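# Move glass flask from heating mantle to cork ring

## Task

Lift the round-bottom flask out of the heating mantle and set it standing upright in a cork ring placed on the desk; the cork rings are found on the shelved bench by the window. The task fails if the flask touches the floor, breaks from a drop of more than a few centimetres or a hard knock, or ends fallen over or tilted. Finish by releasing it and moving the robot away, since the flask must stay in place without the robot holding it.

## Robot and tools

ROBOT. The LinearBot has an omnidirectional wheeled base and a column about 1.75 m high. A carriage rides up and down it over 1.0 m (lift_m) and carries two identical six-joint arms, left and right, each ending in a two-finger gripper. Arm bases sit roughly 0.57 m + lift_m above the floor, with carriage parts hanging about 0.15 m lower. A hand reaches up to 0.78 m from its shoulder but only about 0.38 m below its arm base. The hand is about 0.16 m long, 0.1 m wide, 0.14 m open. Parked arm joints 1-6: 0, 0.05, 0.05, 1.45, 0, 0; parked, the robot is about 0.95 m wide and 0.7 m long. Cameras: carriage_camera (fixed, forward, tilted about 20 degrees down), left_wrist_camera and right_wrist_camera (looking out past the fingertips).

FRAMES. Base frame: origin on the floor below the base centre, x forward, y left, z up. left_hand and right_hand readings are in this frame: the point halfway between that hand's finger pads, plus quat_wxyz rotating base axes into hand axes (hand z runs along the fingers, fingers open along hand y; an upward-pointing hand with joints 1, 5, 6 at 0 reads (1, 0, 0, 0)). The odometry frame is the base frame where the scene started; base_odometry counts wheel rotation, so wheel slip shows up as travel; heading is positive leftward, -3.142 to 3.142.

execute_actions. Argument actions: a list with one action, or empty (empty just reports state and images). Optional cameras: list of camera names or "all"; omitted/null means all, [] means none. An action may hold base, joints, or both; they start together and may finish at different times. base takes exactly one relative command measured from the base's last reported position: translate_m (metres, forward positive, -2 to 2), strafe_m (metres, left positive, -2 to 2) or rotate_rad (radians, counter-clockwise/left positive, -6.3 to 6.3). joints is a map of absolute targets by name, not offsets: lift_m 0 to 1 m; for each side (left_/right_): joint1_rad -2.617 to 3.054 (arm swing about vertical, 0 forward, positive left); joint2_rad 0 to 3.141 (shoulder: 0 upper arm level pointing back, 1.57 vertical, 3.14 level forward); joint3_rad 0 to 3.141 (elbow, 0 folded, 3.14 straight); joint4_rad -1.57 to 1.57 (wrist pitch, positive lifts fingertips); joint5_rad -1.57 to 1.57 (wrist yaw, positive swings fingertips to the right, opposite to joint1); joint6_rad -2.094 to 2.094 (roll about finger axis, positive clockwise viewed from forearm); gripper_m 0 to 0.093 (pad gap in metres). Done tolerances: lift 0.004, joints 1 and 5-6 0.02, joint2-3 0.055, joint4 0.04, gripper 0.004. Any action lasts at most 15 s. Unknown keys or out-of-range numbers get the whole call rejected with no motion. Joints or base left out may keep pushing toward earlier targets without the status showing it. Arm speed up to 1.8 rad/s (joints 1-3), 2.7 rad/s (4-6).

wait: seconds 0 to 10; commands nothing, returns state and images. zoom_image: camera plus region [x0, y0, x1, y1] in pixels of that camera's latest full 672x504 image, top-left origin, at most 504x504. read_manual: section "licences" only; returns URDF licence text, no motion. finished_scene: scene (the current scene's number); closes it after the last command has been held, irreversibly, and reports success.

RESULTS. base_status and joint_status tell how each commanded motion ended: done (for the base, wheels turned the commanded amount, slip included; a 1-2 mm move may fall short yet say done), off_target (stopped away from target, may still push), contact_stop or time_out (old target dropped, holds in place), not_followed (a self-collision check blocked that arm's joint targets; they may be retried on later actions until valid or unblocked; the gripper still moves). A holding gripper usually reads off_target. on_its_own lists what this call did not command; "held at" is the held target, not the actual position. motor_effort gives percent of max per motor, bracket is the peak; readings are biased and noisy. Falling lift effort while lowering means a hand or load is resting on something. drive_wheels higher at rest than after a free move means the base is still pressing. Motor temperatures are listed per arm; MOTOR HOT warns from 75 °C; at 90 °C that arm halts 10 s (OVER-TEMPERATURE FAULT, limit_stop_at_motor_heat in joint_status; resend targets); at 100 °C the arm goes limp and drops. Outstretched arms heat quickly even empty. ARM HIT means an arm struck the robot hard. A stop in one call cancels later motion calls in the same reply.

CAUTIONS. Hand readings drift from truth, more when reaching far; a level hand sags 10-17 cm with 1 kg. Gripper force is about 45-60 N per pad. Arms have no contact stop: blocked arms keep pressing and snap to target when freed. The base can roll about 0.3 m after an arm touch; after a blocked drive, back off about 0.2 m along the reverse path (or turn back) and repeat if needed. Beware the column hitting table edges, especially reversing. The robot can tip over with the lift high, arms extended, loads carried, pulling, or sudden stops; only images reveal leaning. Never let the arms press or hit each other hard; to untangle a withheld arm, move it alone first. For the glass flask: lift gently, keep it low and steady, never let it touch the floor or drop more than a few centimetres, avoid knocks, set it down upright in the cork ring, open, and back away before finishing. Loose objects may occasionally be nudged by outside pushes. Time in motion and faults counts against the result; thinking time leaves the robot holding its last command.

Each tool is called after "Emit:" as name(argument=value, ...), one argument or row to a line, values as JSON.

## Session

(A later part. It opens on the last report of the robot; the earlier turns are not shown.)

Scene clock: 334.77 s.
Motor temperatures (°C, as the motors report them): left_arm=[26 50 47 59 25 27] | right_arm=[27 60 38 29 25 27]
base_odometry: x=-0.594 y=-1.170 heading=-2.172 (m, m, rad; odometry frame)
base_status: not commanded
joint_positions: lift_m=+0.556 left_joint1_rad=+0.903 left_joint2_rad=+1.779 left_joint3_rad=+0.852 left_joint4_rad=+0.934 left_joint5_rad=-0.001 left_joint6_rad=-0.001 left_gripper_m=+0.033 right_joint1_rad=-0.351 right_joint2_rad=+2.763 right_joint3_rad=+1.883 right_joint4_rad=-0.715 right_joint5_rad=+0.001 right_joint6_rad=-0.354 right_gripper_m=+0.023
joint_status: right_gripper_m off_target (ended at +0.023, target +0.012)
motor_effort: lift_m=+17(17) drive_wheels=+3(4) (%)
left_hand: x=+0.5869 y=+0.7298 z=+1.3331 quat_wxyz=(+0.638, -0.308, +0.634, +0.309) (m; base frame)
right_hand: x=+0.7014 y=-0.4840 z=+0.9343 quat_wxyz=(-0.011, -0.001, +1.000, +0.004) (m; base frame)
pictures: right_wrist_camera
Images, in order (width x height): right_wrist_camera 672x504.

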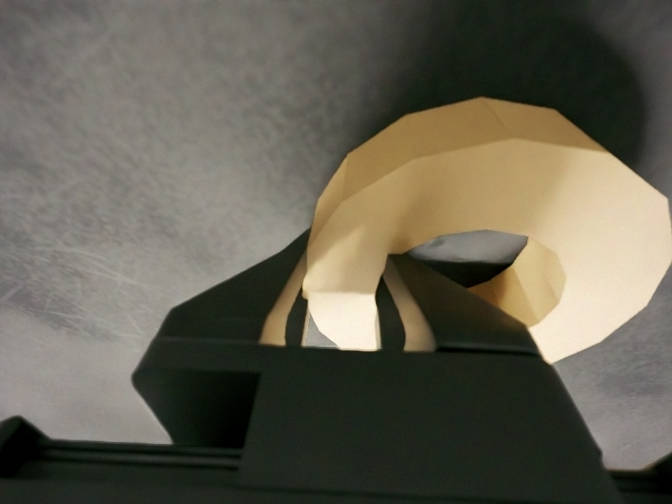

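Emit:
execute_actions(
  actions=[
    {"base": {"translate_m": -1.05}, "joints": {"lift_m": 0.7}},
  ],
  cameras=["right_wrist_camera"],
)

Emit:
execute_actions(
  actions=[
    {"base": {"rotate_rad": -1.55}, "joints": {"right_joint1_rad": 0.0, "right_joint2_rad": 2.497, "right_joint3_rad": 1.318, "right_joint4_rad": -0.391, "right_joint6_rad": 0.0}},
  ],
)

Scene clock: 372.67 s.
Motor temperatures (°C, as the motors report them): left_arm=[26 51 48 62 25 27] | right_arm=[27 64 38 28 25 27]
base_odometry: x=+0.000 y=-0.305 heading=-2.172 (m, m, rad; odometry frame)
base_status: done
joint_positions: lift_m=+0.700 left_joint1_rad=+0.901 left_joint2_rad=+1.779 left_joint3_rad=+0.852 left_joint4_rad=+0.940 left_joint5_rad=+0.001 left_joint6_rad=-0.001 left_gripper_m=+0.033 right_joint1_rad=-0.349 right_joint2_rad=+2.761 right_joint3_rad=+1.883 right_joint4_rad=-0.713 right_joint5_rad=+0.000 right_joint6_rad=-0.354 right_gripper_m=+0.023
joint_status: all done
motor_effort: lift_m=+18(21) drive_wheels=+1(18) (%)
left_hand: x=+0.5877 y=+0.7291 z=+1.4784 quat_wxyz=(+0.641, -0.306, +0.632, +0.309) (m; base frame)
right_hand: x=+0.7026 y=-0.4833 z=+1.0789 quat_wxyz=(-0.010, -0.003, +1.000, +0.003) (m; base frame)
pictures: right_wrist_camera
Images, in order (width x height): right_wrist_camera 672x504.

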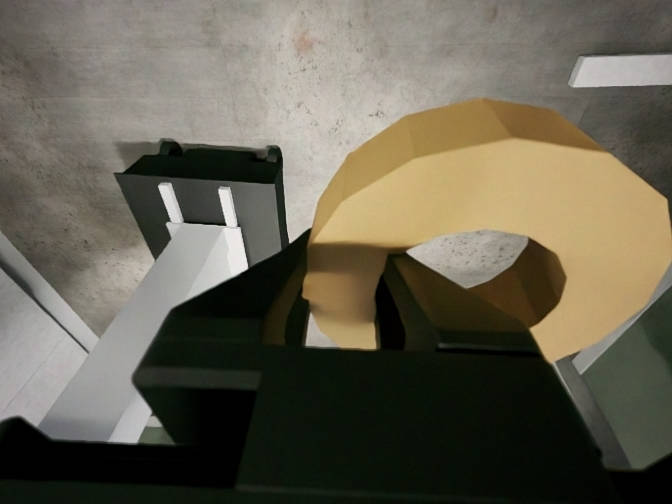

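Scene clock: 375.83 s.
Motor temperatures (°C, as the motors report them): left_arm=[26 51 48 62 25 27] | right_arm=[27 63 38 28 25 27]
base_odometry: x=+0.000 y=-0.305 heading=+2.561 (m, m, rad; odometry frame)
base_status: done
joint_positions: lift_m=+0.700 left_joint1_rad=+0.899 left_joint2_rad=+1.779 left_joint3_rad=+0.852 left_joint4_rad=+0.938 left_joint5_rad=+0.003 left_joint6_rad=-0.001 left_gripper_m=+0.033 right_joint1_rad=-0.006 right_joint2_rad=+2.500 right_joint3_rad=+1.322 right_joint4_rad=-0.390 right_joint5_rad=-0.005 right_joint6_rad=-0.007 right_gripper_m=+0.023
joint_status: all done
motor_effort: lift_m=+18(18) drive_wheels=+4(13) (%)
left_hand: x=+0.5889 y=+0.7282 z=+1.4781 quat_wxyz=(+0.641, -0.305, +0.634, +0.308) (m; base frame)
right_hand: x=+0.6490 y=-0.3264 z=+1.0856 quat_wxyz=(+0.001, -0.001, +1.000, +0.002) (m; base frame)
pictures: carriage_camera, left_wrist_camera, right_wrist_camera
Images, in order (width x height): carriage_camera 672x504, left_wrist_camera 672x504, right_wrist_camera 672x504.

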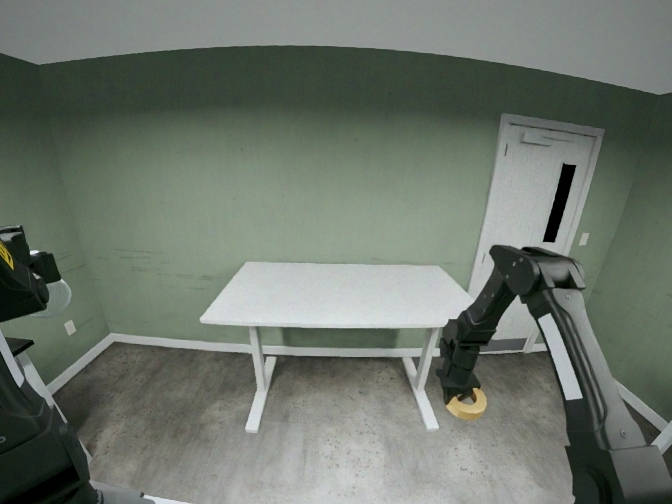

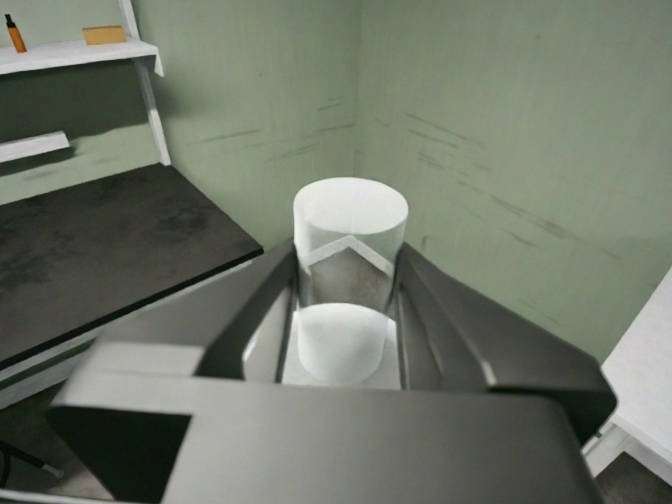

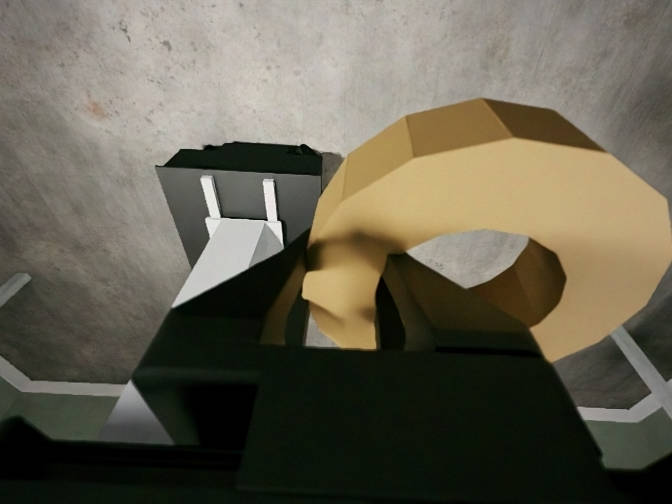

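Emit:
execute_actions(
  actions=[
    {"base": {"translate_m": 0.8}, "joints": {"right_joint1_rad": 0.85, "right_joint6_rad": -1.57, "lift_m": 0.65}},
  ],
  cameras=["carriage_camera", "right_wrist_camera"],
)

Scene clock: 402.63 s.
Motor temperatures (°C, as the motors report them): left_arm=[26 52 48 63 25 27] | right_arm=[27 59 36 28 25 27]
base_odometry: x=-0.669 y=+0.135 heading=+2.560 (m, m, rad; odometry frame)
base_status: done
joint_positions: lift_m=+0.650 left_joint1_rad=+0.900 left_joint2_rad=+1.779 left_joint3_rad=+0.852 left_joint4_rad=+0.934 left_joint5_rad=+0.001 left_joint6_rad=-0.001 left_gripper_m=+0.033 right_joint1_rad=+0.854 right_joint2_rad=+2.504 right_joint3_rad=+1.322 right_joint4_rad=-0.389 right_joint5_rad=-0.004 right_joint6_rad=-1.563 right_gripper_m=+0.023
joint_status: all done
motor_effort: lift_m=+17(17) drive_wheels=+3(13) (%)
left_hand: x=+0.5884 y=+0.7286 z=+1.4271 quat_wxyz=(+0.639, -0.307, +0.634, +0.308) (m; base frame)
right_hand: x=+0.5171 y=-0.0379 z=+1.0343 quat_wxyz=(+0.000, -0.935, +0.354, +0.002) (m; base frame)
pictures: carriage_camera, right_wrist_camera
Images, in order (width x height): carriage_camera 672x504, right_wrist_camera 672x504.

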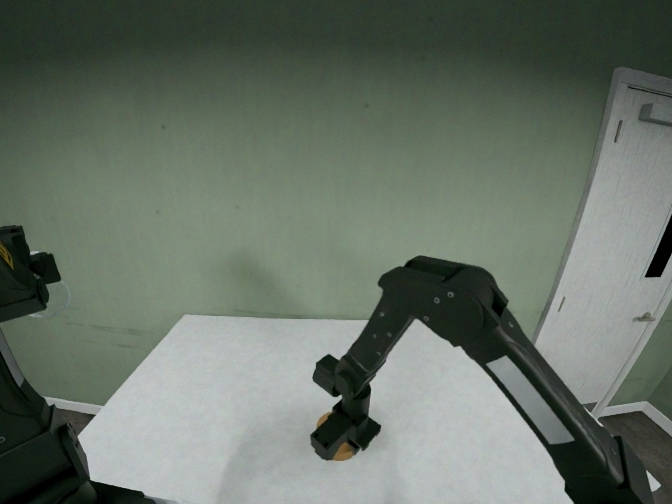

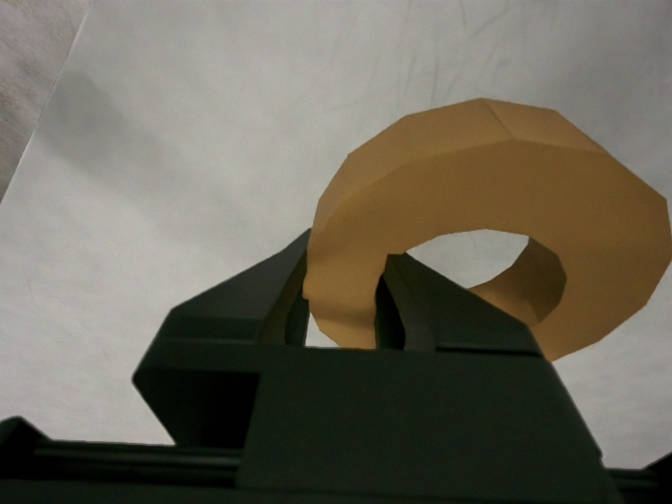

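Emit:
execute_actions(
  actions=[
    {"joints": {"lift_m": 0.598}},
  ],
  cameras=["carriage_camera", "right_wrist_camera"],
)

Scene clock: 406.77 s.
Motor temperatures (°C, as the motors report them): left_arm=[26 52 48 63 25 27] | right_arm=[27 59 36 28 25 27]
base_odometry: x=-0.669 y=+0.135 heading=+2.560 (m, m, rad; odometry frame)
base_status: not commanded
joint_positions: lift_m=+0.598 left_joint1_rad=+0.900 left_joint2_rad=+1.779 left_joint3_rad=+0.852 left_joint4_rad=+0.932 left_joint5_rad=+0.000 left_joint6_rad=-0.001 left_gripper_m=+0.033 right_joint1_rad=+0.854 right_joint2_rad=+2.507 right_joint3_rad=+1.322 right_joint4_rad=-0.391 right_joint5_rad=-0.002 right_joint6_rad=-1.563 right_gripper_m=+0.023
joint_status: all done
motor_effort: lift_m=+18(17) drive_wheels=+3(4) (%)
left_hand: x=+0.5884 y=+0.7287 z=+1.3746 quat_wxyz=(+0.639, -0.307, +0.635, +0.308) (m; base frame)
right_hand: x=+0.5165 y=-0.0390 z=+0.9814 quat_wxyz=(-0.002, -0.935, +0.354, +0.002) (m; base frame)
pictures: carriage_camera, right_wrist_camera
Images, in order (width x height): carriage_camera 672x504, right_wrist_camera 672x504.

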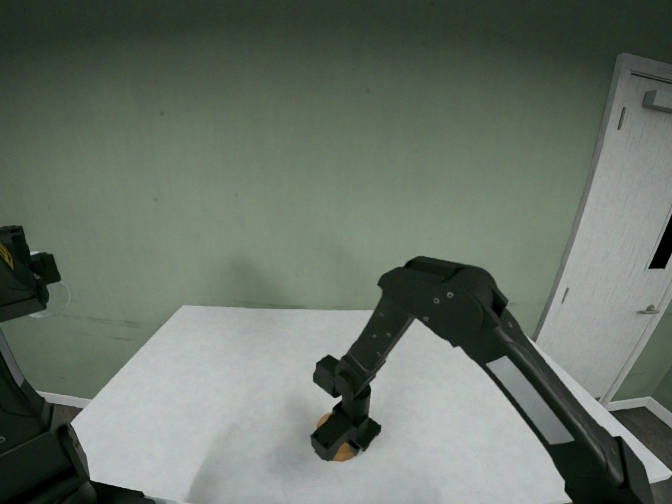

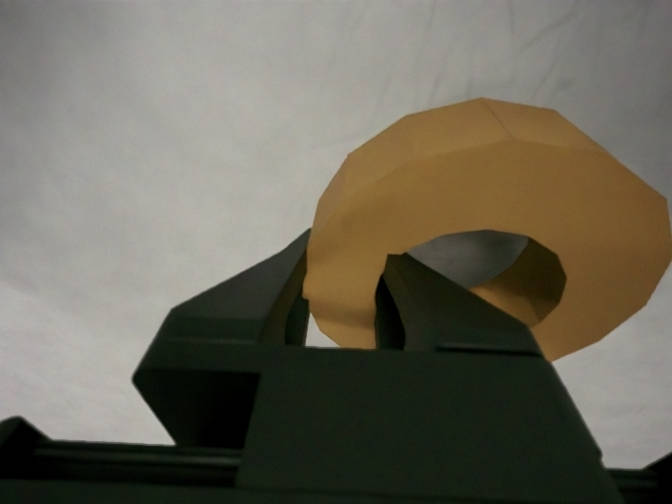

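Emit:
execute_actions(
  actions=[
    {"joints": {"lift_m": 0.587}},
  ],
  cameras=["right_wrist_camera"],
)

Scene clock: 410.03 s.
Motor temperatures (°C, as the motors report them): left_arm=[26 52 48 64 25 27] | right_arm=[27 59 36 28 25 27]
base_odometry: x=-0.669 y=+0.135 heading=+2.560 (m, m, rad; odometry frame)
base_status: not commanded
joint_positions: lift_m=+0.587 left_joint1_rad=+0.900 left_joint2_rad=+1.779 left_joint3_rad=+0.852 left_joint4_rad=+0.934 left_joint5_rad=+0.000 left_joint6_rad=-0.001 left_gripper_m=+0.033 right_joint1_rad=+0.854 right_joint2_rad=+2.508 right_joint3_rad=+1.322 right_joint4_rad=-0.393 right_joint5_rad=-0.001 right_joint6_rad=-1.563 right_gripper_m=+0.023
joint_status: all done
motor_effort: lift_m=+17(17) drive_wheels=+3(4) (%)
left_hand: x=+0.5884 y=+0.7287 z=+1.3640 quat_wxyz=(+0.639, -0.307, +0.635, +0.308) (m; base frame)
right_hand: x=+0.5162 y=-0.0395 z=+0.9700 quat_wxyz=(-0.003, -0.935, +0.354, +0.002) (m; base frame)
pictures: right_wrist_camera
Images, in order (width x height): right_wrist_camera 672x504.

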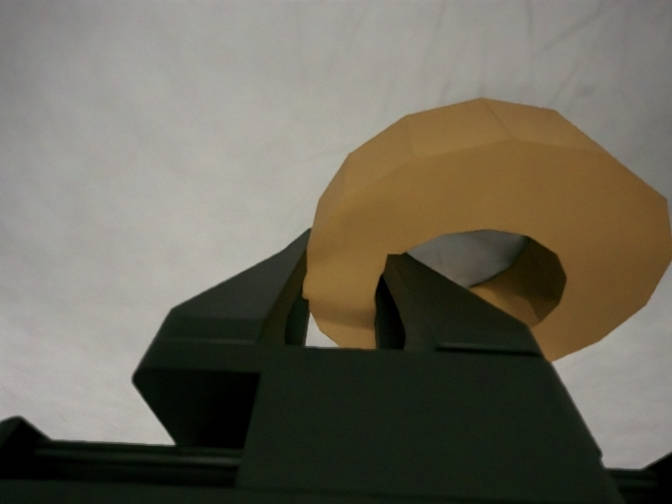

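Emit:
execute_actions(
  actions=[
    {"joints": {"lift_m": 0.58}},
  ],
  cameras=["right_wrist_camera"],
)

Scene clock: 415.57 s.
Motor temperatures (°C, as the motors report them): left_arm=[26 52 48 64 25 27] | right_arm=[27 59 35 28 25 27]
base_odometry: x=-0.669 y=+0.135 heading=+2.560 (m, m, rad; odometry frame)
base_status: not commanded
joint_positions: lift_m=+0.580 left_joint1_rad=+0.900 left_joint2_rad=+1.779 left_joint3_rad=+0.852 left_joint4_rad=+0.934 left_joint5_rad=+0.000 left_joint6_rad=-0.001 left_gripper_m=+0.033 right_joint1_rad=+0.854 right_joint2_rad=+2.496 right_joint3_rad=+1.322 right_joint4_rad=-0.403 right_joint5_rad=+0.001 right_joint6_rad=-1.563 right_gripper_m=+0.023
joint_status: all done
motor_effort: lift_m=+16(18) drive_wheels=+4(5) (%)
left_hand: x=+0.5884 y=+0.7287 z=+1.3572 quat_wxyz=(+0.639, -0.307, +0.635, +0.308) (m; base frame)
right_hand: x=+0.5171 y=-0.0391 z=+0.9675 quat_wxyz=(-0.003, -0.935, +0.354, +0.000) (m; base frame)
pictures: right_wrist_camera
Images, in order (width x height): right_wrist_camera 672x504.

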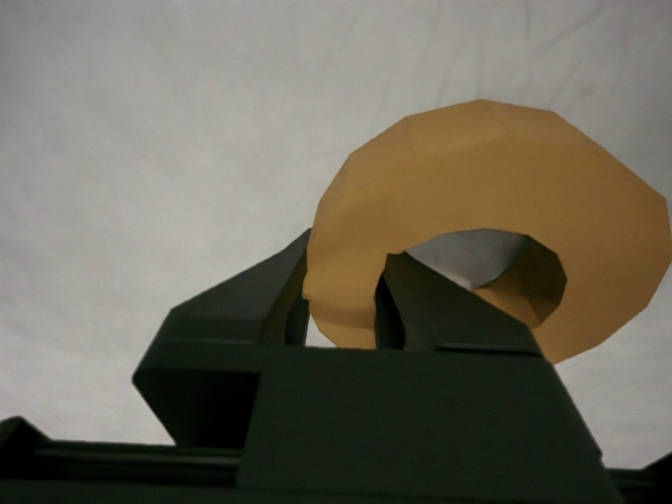

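Emit:
execute_actions(
  actions=[
    {"joints": {"right_gripper_m": 0.06, "lift_m": 0.583}},
  ],
  cameras=[],
)

Emit:
execute_actions(
  actions=[
    {"joints": {"lift_m": 0.64}},
  ],
  cameras=["right_wrist_camera"],
)

Scene clock: 421.43 s.
Motor temperatures (°C, as the motors report them): left_arm=[26 52 48 64 25 27] | right_arm=[27 58 35 28 25 27]
base_odometry: x=-0.669 y=+0.135 heading=+2.560 (m, m, rad; odometry frame)
base_status: not commanded
joint_positions: lift_m=+0.583 left_joint1_rad=+0.900 left_joint2_rad=+1.779 left_joint3_rad=+0.852 left_joint4_rad=+0.938 left_joint5_rad=+0.001 left_joint6_rad=-0.001 left_gripper_m=+0.033 right_joint1_rad=+0.854 right_joint2_rad=+2.496 right_joint3_rad=+1.322 right_joint4_rad=-0.399 right_joint5_rad=+0.002 right_joint6_rad=-1.563 right_gripper_m=+0.060
joint_status: all done
motor_effort: lift_m=+19(20) drive_wheels=+3(4) (%)
left_hand: x=+0.5884 y=+0.7286 z=+1.3609 quat_wxyz=(+0.640, -0.306, +0.633, +0.309) (m; base frame)
right_hand: x=+0.5179 y=-0.0384 z=+0.9701 quat_wxyz=(-0.001, -0.935, +0.354, -0.001) (m; base frame)
pictures: none
No camera images: the call's "cameras" was empty. Leave "cameras" out to get every camera's image.

Scene clock: 422.20 s.
Motor temperatures (°C, as the motors report them): left_arm=[26 52 48 64 25 27] | right_arm=[27 58 35 28 25 27]
base_odometry: x=-0.669 y=+0.135 heading=+2.560 (m, m, rad; odometry frame)
base_status: not commanded
joint_positions: lift_m=+0.640 left_joint1_rad=+0.900 left_joint2_rad=+1.779 left_joint3_rad=+0.852 left_joint4_rad=+0.942 left_joint5_rad=+0.001 left_joint6_rad=-0.001 left_gripper_m=+0.033 right_joint1_rad=+0.854 right_joint2_rad=+2.498 right_joint3_rad=+1.322 right_joint4_rad=-0.395 right_joint5_rad=+0.001 right_joint6_rad=-1.563 right_gripper_m=+0.060
joint_status: all done
motor_effort: lift_m=+18(23) drive_wheels=+3(3) (%)
left_hand: x=+0.5884 y=+0.7286 z=+1.4190 quat_wxyz=(+0.642, -0.305, +0.632, +0.309) (m; base frame)
right_hand: x=+0.5181 y=-0.0380 z=+1.0265 quat_wxyz=(+0.000, -0.935, +0.354, -0.001) (m; base frame)
pictures: right_wrist_camera
Images, in order (width x height): right_wrist_camera 672x504.

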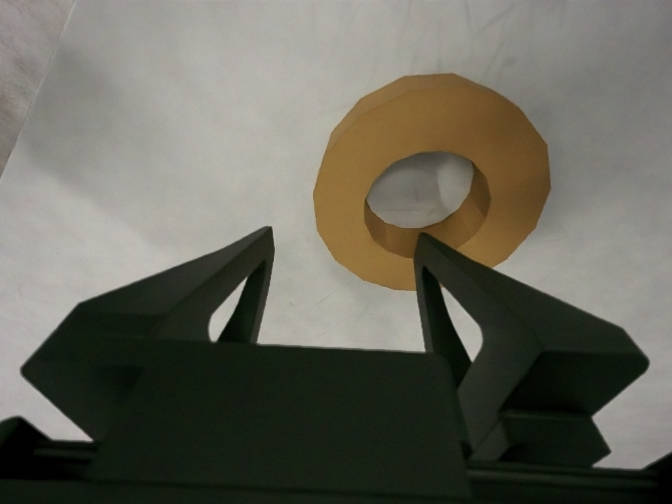

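Emit:
execute_actions(
  actions=[
    {"base": {"translate_m": -0.099}, "joints": {"right_joint1_rad": -0.3, "right_joint2_rad": 1.776, "right_joint3_rad": 0.856, "right_joint4_rad": 0.92, "right_joint5_rad": -1.55, "right_joint6_rad": 0.0, "left_joint1_rad": 0.0}},
  ],
  cameras=[],
)

Emit:
execute_actions(
  actions=[
    {"joints": {"left_joint1_rad": -0.717, "lift_m": 0.41}},
  ],
)

Scene clock: 449.57 s.
Motor temperatures (°C, as the motors report them): left_arm=[26 53 48 65 25 27] | right_arm=[27 57 35 28 25 27]
base_odometry: x=-0.586 y=+0.081 heading=+2.561 (m, m, rad; odometry frame)
base_status: done
joint_positions: lift_m=+0.640 left_joint1_rad=-0.003 left_joint2_rad=+1.779 left_joint3_rad=+0.852 left_joint4_rad=+0.938 left_joint5_rad=+0.006 left_joint6_rad=-0.001 left_gripper_m=+0.033 right_joint1_rad=-0.300 right_joint2_rad=+1.784 right_joint3_rad=+0.873 right_joint4_rad=+0.902 right_joint5_rad=-1.542 right_joint6_rad=-0.007 right_gripper_m=+0.060
joint_status: all done
motor_effort: lift_m=+18(18) drive_wheels=+3(9) (%)
left_hand: x=+0.7832 y=+0.3223 z=+1.4180 quat_wxyz=(+0.711, +0.003, +0.703, -0.004) (m; base frame)
right_hand: x=+0.6553 y=-0.2653 z=+1.4173 quat_wxyz=(+0.575, -0.411, +0.576, +0.412) (m; base frame)
pictures: none
No camera images: the call's "cameras" was empty. Leave "cameras" out to get every camera's image.

Scene clock: 451.03 s.
Motor temperatures (°C, as the motors report them): left_arm=[26 53 49 65 25 27] | right_arm=[27 57 35 29 25 27]
base_odometry: x=-0.586 y=+0.081 heading=+2.561 (m, m, rad; odometry frame)
base_status: not commanded
joint_positions: lift_m=+0.410 left_joint1_rad=-0.720 left_joint2_rad=+1.779 left_joint3_rad=+0.852 left_joint4_rad=+0.931 left_joint5_rad=+0.005 left_joint6_rad=-0.001 left_gripper_m=+0.033 right_joint1_rad=-0.300 right_joint2_rad=+1.784 right_joint3_rad=+0.864 right_joint4_rad=+0.909 right_joint5_rad=-1.543 right_joint6_rad=-0.006 right_gripper_m=+0.060
joint_status: all done
motor_effort: lift_m=+17(16) drive_wheels=-4(3) (%)
left_hand: x=+0.6547 y=-0.0154 z=+1.1865 quat_wxyz=(+0.662, +0.250, +0.660, -0.252) (m; base frame)
right_hand: x=+0.6538 y=-0.2648 z=+1.1856 quat_wxyz=(+0.574, -0.410, +0.576, +0.413) (m; base frame)
pictures: carriage_camera, left_wrist_camera, right_wrist_camera
Images, in order (width x height): carriage_camera 672x504, left_wrist_camera 672x504, right_wrist_camera 672x504.

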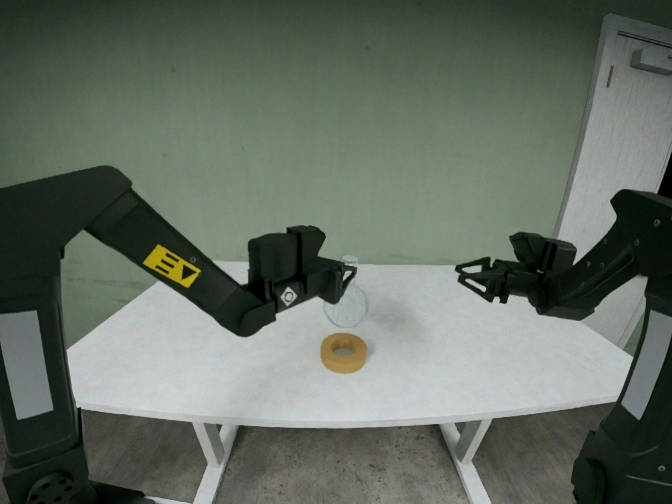

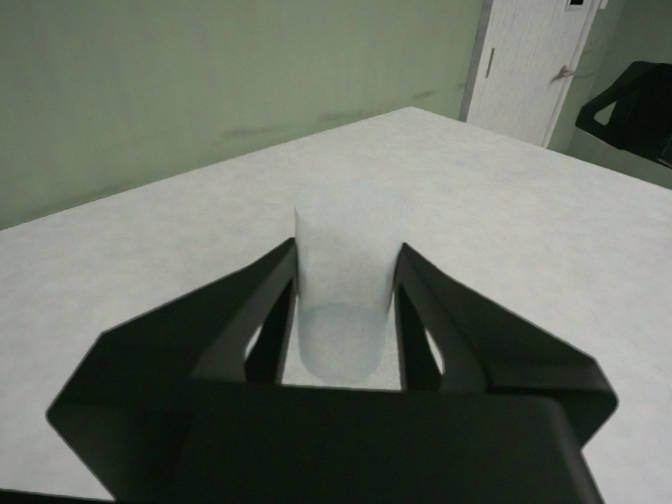

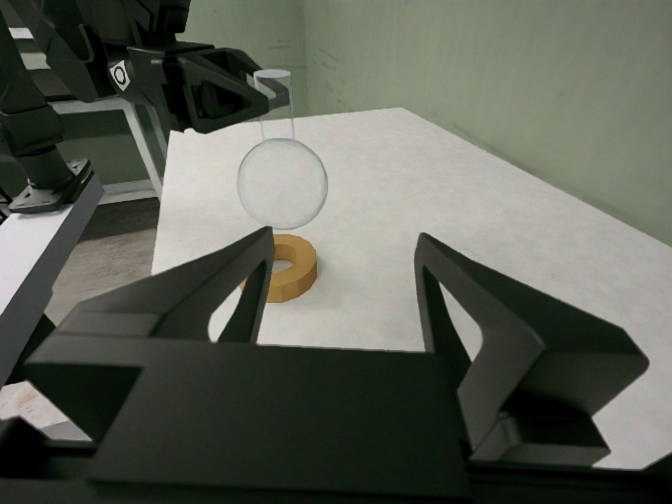

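Emit:
zoom_image(
  camera="carriage_camera",
  region=[290, 240, 400, 390],
)

Emit:
zoom_image(
  camera="right_wrist_camera",
  region=[200, 50, 380, 320],
)

Region (290, 240, 400, 390) of carriage_camera's 672x504 image, scaled by 3.360, with more detail than that image has; it fills the left 370 columns of this view, and the rest is white.

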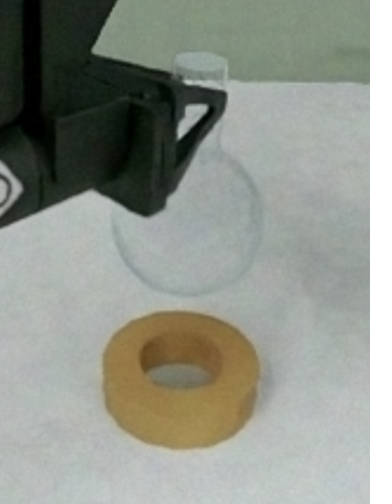

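Region (200, 50, 380, 320) of right_wrist_camera's 672x504 image, scaled by 1.867, with more detail than that image has.

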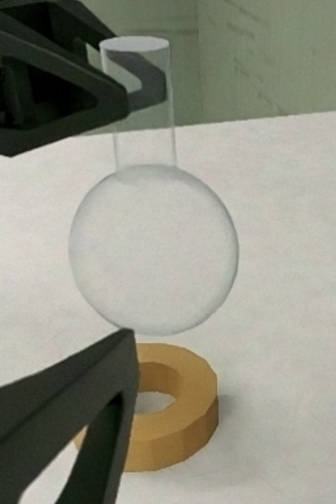

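Emit:
execute_actions(
  actions=[
    {"base": {"translate_m": -0.023}, "joints": {"left_joint4_rad": 1.015, "left_joint1_rad": -0.70, "lift_m": 0.375, "right_gripper_m": 0.093}},
  ],
  cameras=["carriage_camera", "right_wrist_camera"],
)

Emit:
zoom_image(
  camera="carriage_camera",
  region=[290, 240, 400, 390],
)

Emit:
zoom_image(
  camera="right_wrist_camera",
  region=[190, 50, 370, 320],
)

Scene clock: 473.93 s.
Motor temperatures (°C, as the motors report them): left_arm=[26 53 49 67 25 27] | right_arm=[27 53 36 31 25 27]
base_odometry: x=-0.567 y=+0.068 heading=+2.561 (m, m, rad; odometry frame)
base_status: done
joint_positions: lift_m=+0.375 left_joint1_rad=-0.703 left_joint2_rad=+1.779 left_joint3_rad=+0.852 left_joint4_rad=+0.979 left_joint5_rad=+0.002 left_joint6_rad=-0.001 left_gripper_m=+0.033 right_joint1_rad=-0.300 right_joint2_rad=+1.784 right_joint3_rad=+0.864 right_joint4_rad=+0.911 right_joint5_rad=-1.544 right_joint6_rad=-0.006 right_gripper_m=+0.093
joint_status: all done
motor_effort: lift_m=+18(18) drive_wheels=-5(8) (%)
left_hand: x=+0.6603 y=-0.0084 z=+1.1633 quat_wxyz=(+0.681, +0.238, +0.646, -0.251) (m; base frame)
right_hand: x=+0.6537 y=-0.2648 z=+1.1507 quat_wxyz=(+0.574, -0.411, +0.576, +0.413) (m; base frame)
pictures: carriage_camera, right_wrist_camera
Images, in order (width x height): carriage_camera 672x504, right_wrist_camera 672x504.

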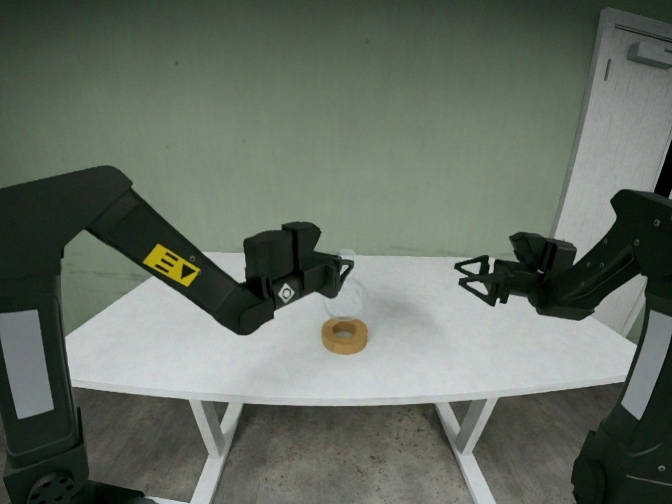

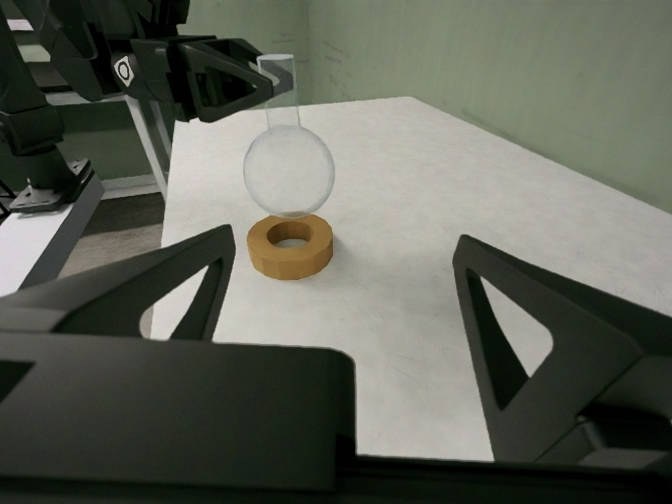

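Region (290, 240, 400, 390) of carriage_camera's 672x504 image, scaled by 3.360, with more detail than that image has; it fills the left 370 columns of this view, and the rest is white.

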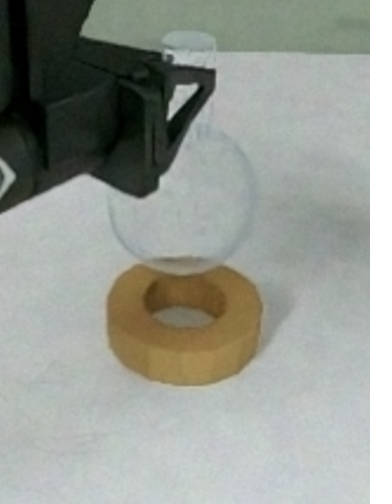

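Region (190, 50, 370, 320) of right_wrist_camera's 672x504 image, scaled by 1.867, with more detail than that image has.

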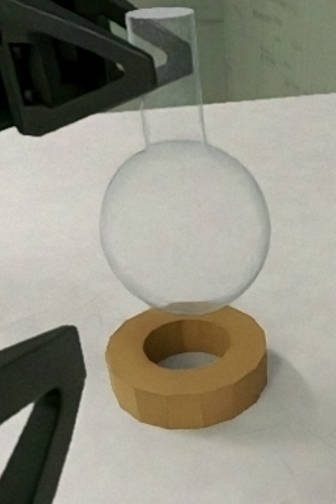

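Emit:
execute_actions(
  actions=[
    {"base": {"translate_m": -0.006}, "joints": {"lift_m": 0.35}},
  ],
  cameras=["carriage_camera", "right_wrist_camera"],
)

Emit:
zoom_image(
  camera="carriage_camera",
  region=[290, 240, 400, 390],
)

Emit:
zoom_image(
  camera="right_wrist_camera",
  region=[190, 50, 370, 320],
)

Scene clock: 488.23 s.
Motor temperatures (°C, as the motors report them): left_arm=[26 54 49 67 25 27] | right_arm=[27 52 36 32 25 27]
base_odometry: x=-0.562 y=+0.065 heading=+2.562 (m, m, rad; odometry frame)
base_status: done
joint_positions: lift_m=+0.350 left_joint1_rad=-0.703 left_joint2_rad=+1.779 left_joint3_rad=+0.852 left_joint4_rad=+0.979 left_joint5_rad=+0.002 left_joint6_rad=-0.001 left_gripper_m=+0.033 right_joint1_rad=-0.300 right_joint2_rad=+1.784 right_joint3_rad=+0.862 right_joint4_rad=+0.912 right_joint5_rad=-1.544 right_joint6_rad=-0.005 right_gripper_m=+0.093
joint_status: all done
motor_effort: lift_m=+17(18) drive_wheels=-6(10) (%)
left_hand: x=+0.6604 y=-0.0084 z=+1.1381 quat_wxyz=(+0.680, +0.238, +0.646, -0.251) (m; base frame)
right_hand: x=+0.6531 y=-0.2646 z=+1.1251 quat_wxyz=(+0.573, -0.410, +0.576, +0.414) (m; base frame)
pictures: carriage_camera, right_wrist_camera
Images, in order (width x height): carriage_camera 672x504, right_wrist_camera 672x504.

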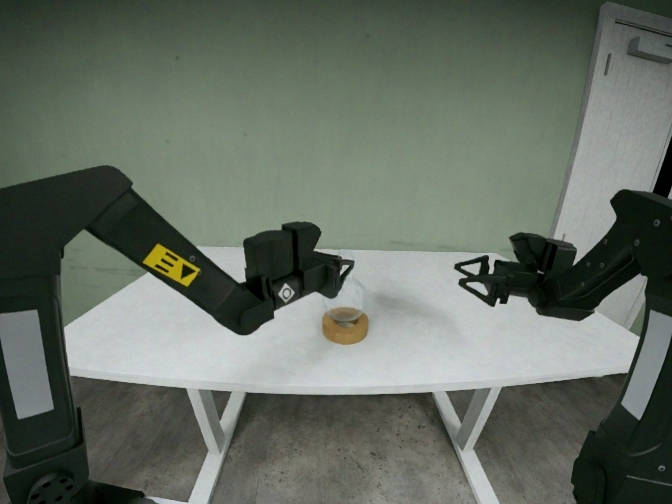

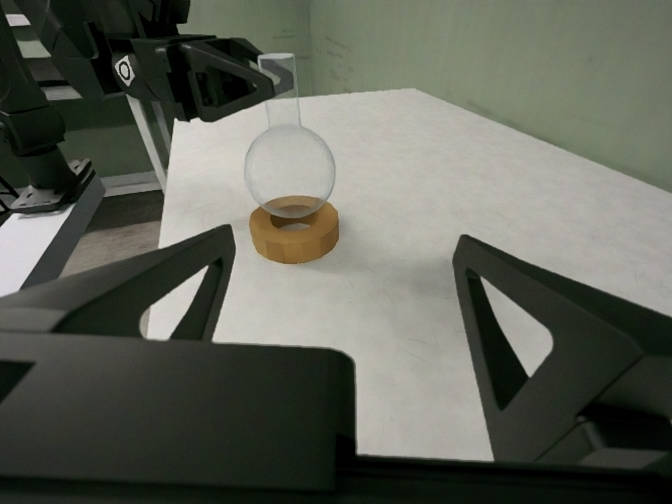

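Region (290, 240, 400, 390) of carriage_camera's 672x504 image, scaled by 3.360, with more detail than that image has; it fills the left 370 columns of this view, and the rest is white.

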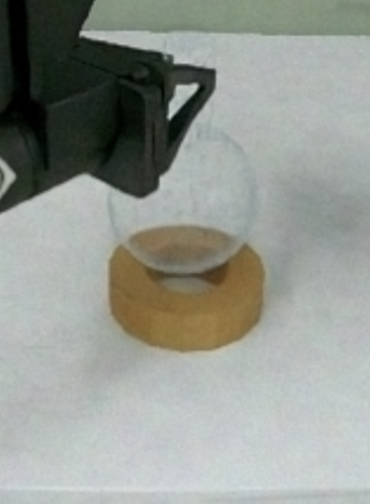

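Region (190, 50, 370, 320) of right_wrist_camera's 672x504 image, scaled by 1.867, with more detail than that image has.

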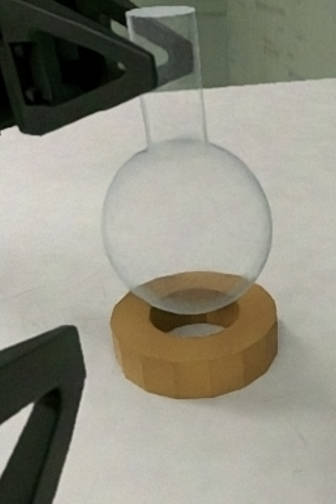

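Emit:
execute_actions(
  actions=[
    {"joints": {"lift_m": 0.339}},
  ],
  cameras=["right_wrist_camera"],
)

Emit:
zoom_image(
  camera="right_wrist_camera",
  region=[190, 50, 370, 320],
)

Scene clock: 495.77 s.
Motor temperatures (°C, as the motors report them): left_arm=[26 54 49 67 25 27] | right_arm=[27 51 36 32 25 27]
base_odometry: x=-0.562 y=+0.065 heading=+2.562 (m, m, rad; odometry frame)
base_status: not commanded
joint_positions: lift_m=+0.339 left_joint1_rad=-0.703 left_joint2_rad=+1.779 left_joint3_rad=+0.852 left_joint4_rad=+0.985 left_joint5_rad=+0.002 left_joint6_rad=-0.001 left_gripper_m=+0.033 right_joint1_rad=-0.300 right_joint2_rad=+1.784 right_joint3_rad=+0.862 right_joint4_rad=+0.911 right_joint5_rad=-1.544 right_joint6_rad=-0.005 right_gripper_m=+0.093
joint_status: all done
motor_effort: lift_m=+17(20) drive_wheels=-6(6) (%)
left_hand: x=+0.6603 y=-0.0083 z=+1.1287 quat_wxyz=(+0.682, +0.237, +0.644, -0.252) (m; base frame)
right_hand: x=+0.6531 y=-0.2646 z=+1.1140 quat_wxyz=(+0.573, -0.410, +0.576, +0.414) (m; base frame)
pictures: right_wrist_camera
Images, in order (width x height): right_wrist_camera 672x504.

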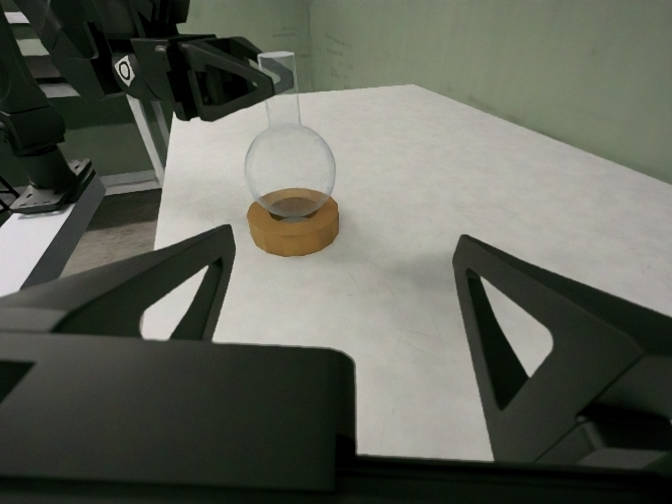

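Region (190, 50, 370, 320) of right_wrist_camera's 672x504 image, scaled by 1.867, with more detail than that image has.

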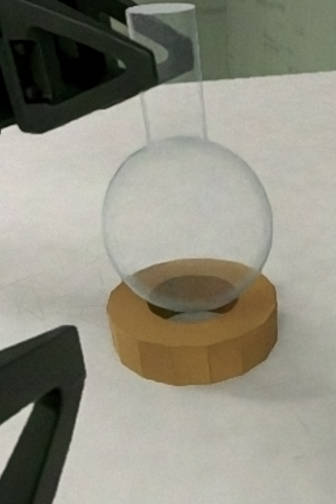

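Emit:
execute_actions(
  actions=[
    {"joints": {"lift_m": 0.334}},
  ],
  cameras=["carriage_camera", "right_wrist_camera"],
)

Emit:
zoom_image(
  camera="right_wrist_camera",
  region=[190, 50, 370, 320],
)

Emit:
zoom_image(
  camera="carriage_camera",
  region=[290, 240, 400, 390],
)

Scene clock: 502.70 s.
Motor temperatures (°C, as the motors report them): left_arm=[26 54 49 67 25 27] | right_arm=[27 51 37 32 25 27]
base_odometry: x=-0.562 y=+0.065 heading=+2.562 (m, m, rad; odometry frame)
base_status: not commanded
joint_positions: lift_m=+0.334 left_joint1_rad=-0.703 left_joint2_rad=+1.779 left_joint3_rad=+0.852 left_joint4_rad=+0.999 left_joint5_rad=+0.002 left_joint6_rad=-0.001 left_gripper_m=+0.033 right_joint1_rad=-0.300 right_joint2_rad=+1.784 right_joint3_rad=+0.860 right_joint4_rad=+0.911 right_joint5_rad=-1.544 right_joint6_rad=-0.005 right_gripper_m=+0.093
joint_status: all done
motor_effort: lift_m=+17(18) drive_wheels=-5(6) (%)
left_hand: x=+0.6601 y=-0.0082 z=+1.1271 quat_wxyz=(+0.687, +0.235, +0.639, -0.253) (m; base frame)
right_hand: x=+0.6529 y=-0.2645 z=+1.1085 quat_wxyz=(+0.573, -0.410, +0.577, +0.414) (m; base frame)
pictures: carriage_camera, right_wrist_camera
Images, in order (width x height): carriage_camera 672x504, right_wrist_camera 672x504.

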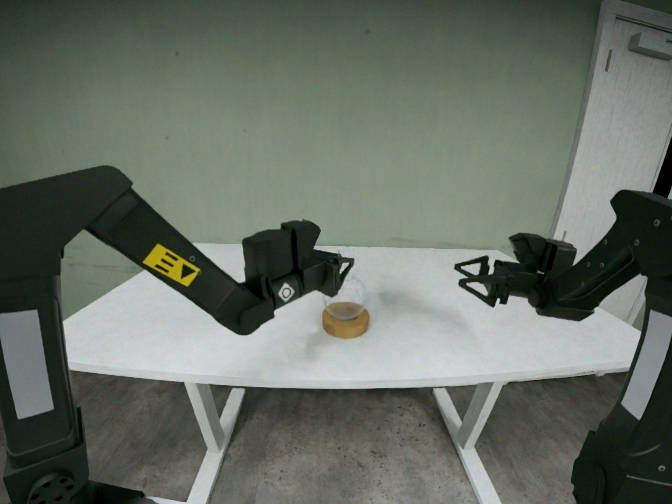

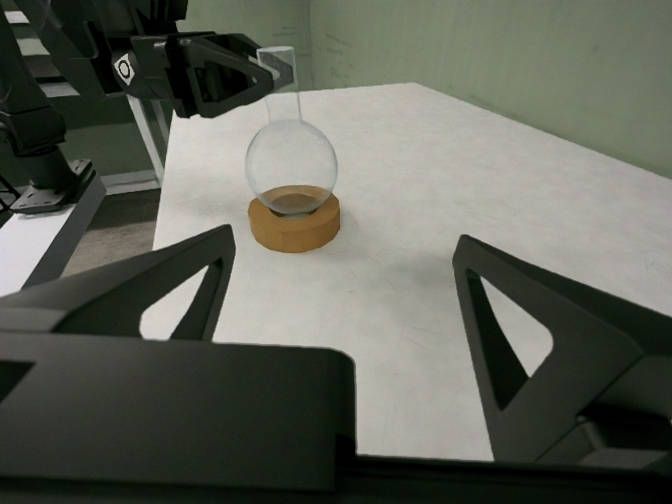

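Region (190, 50, 370, 320) of right_wrist_camera's 672x504 image, scaled by 1.867, with more detail than that image has.

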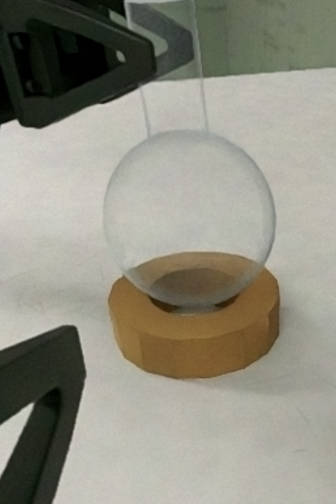

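Region (290, 240, 400, 390) of carriage_camera's 672x504 image, scaled by 3.360, with more detail than that image has; it fills the left 370 columns of this view, and the rest is white.

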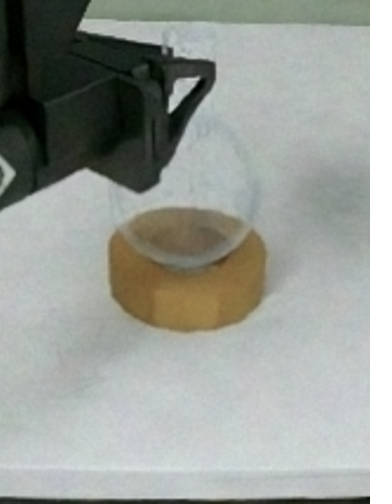

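Emit:
execute_actions(
  actions=[
    {"joints": {"left_joint1_rad": -0.712}},
  ],
  cameras=["carriage_camera", "right_wrist_camera"],
)

Emit:
zoom_image(
  camera="right_wrist_camera",
  region=[210, 30, 370, 270],
)

Emit:
zoom_image(
  camera="carriage_camera",
  region=[300, 240, 390, 350],
)

Scene clock: 515.53 s.
Motor temperatures (°C, as the motors report them): left_arm=[26 54 49 67 25 27] | right_arm=[27 51 37 33 25 27]
base_odometry: x=-0.562 y=+0.065 heading=+2.562 (m, m, rad; odometry frame)
base_status: not commanded
joint_positions: lift_m=+0.334 left_joint1_rad=-0.704 left_joint2_rad=+1.779 left_joint3_rad=+0.852 left_joint4_rad=+0.999 left_joint5_rad=+0.002 left_joint6_rad=-0.001 left_gripper_m=+0.033 right_joint1_rad=-0.300 right_joint2_rad=+1.784 right_joint3_rad=+0.860 right_joint4_rad=+0.911 right_joint5_rad=-1.544 right_joint6_rad=-0.005 right_gripper_m=+0.093
joint_status: all done
motor_effort: lift_m=+17(17) drive_wheels=-5(5) (%)
left_hand: x=+0.6599 y=-0.0085 z=+1.1270 quat_wxyz=(+0.687, +0.235, +0.639, -0.253) (m; base frame)
right_hand: x=+0.6529 y=-0.2645 z=+1.1085 quat_wxyz=(+0.573, -0.410, +0.577, +0.414) (m; base frame)
pictures: carriage_camera, right_wrist_camera
Images, in order (width x height): carriage_camera 672x504, right_wrist_camera 672x504.

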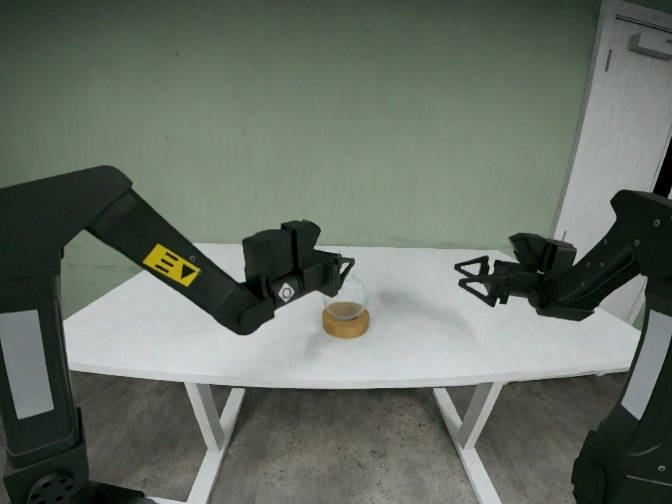

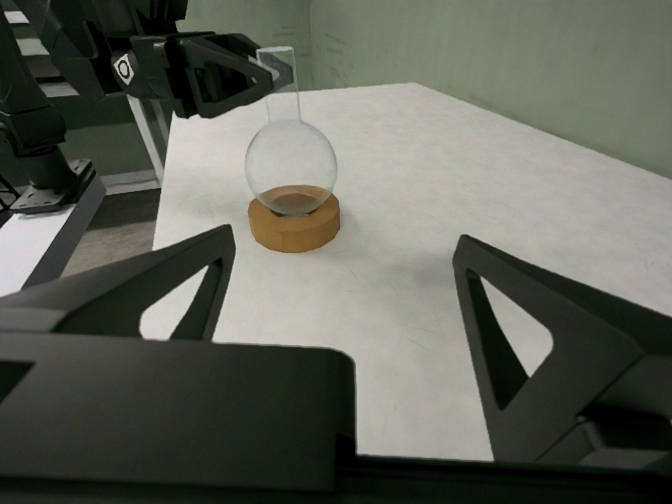

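Region (210, 30, 370, 270) of right_wrist_camera's 672x504 image, scaled by 2.100, with more detail than that image has.

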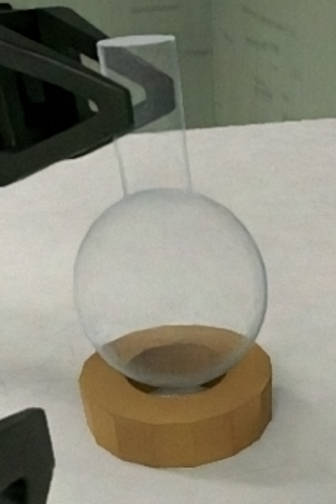

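Region (300, 240, 390, 350) of carriage_camera's 672x504 image, scaled by 4.582, with more detail than that image has; it fills the left 412 columns of this view, and the rest is white.

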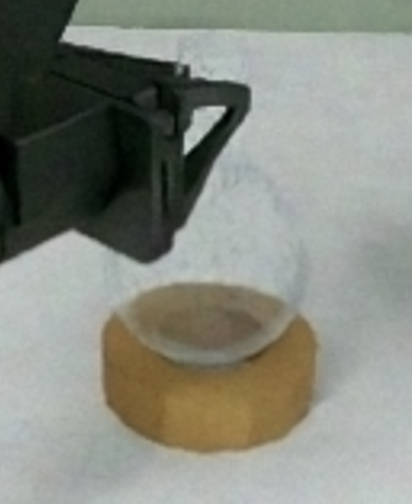

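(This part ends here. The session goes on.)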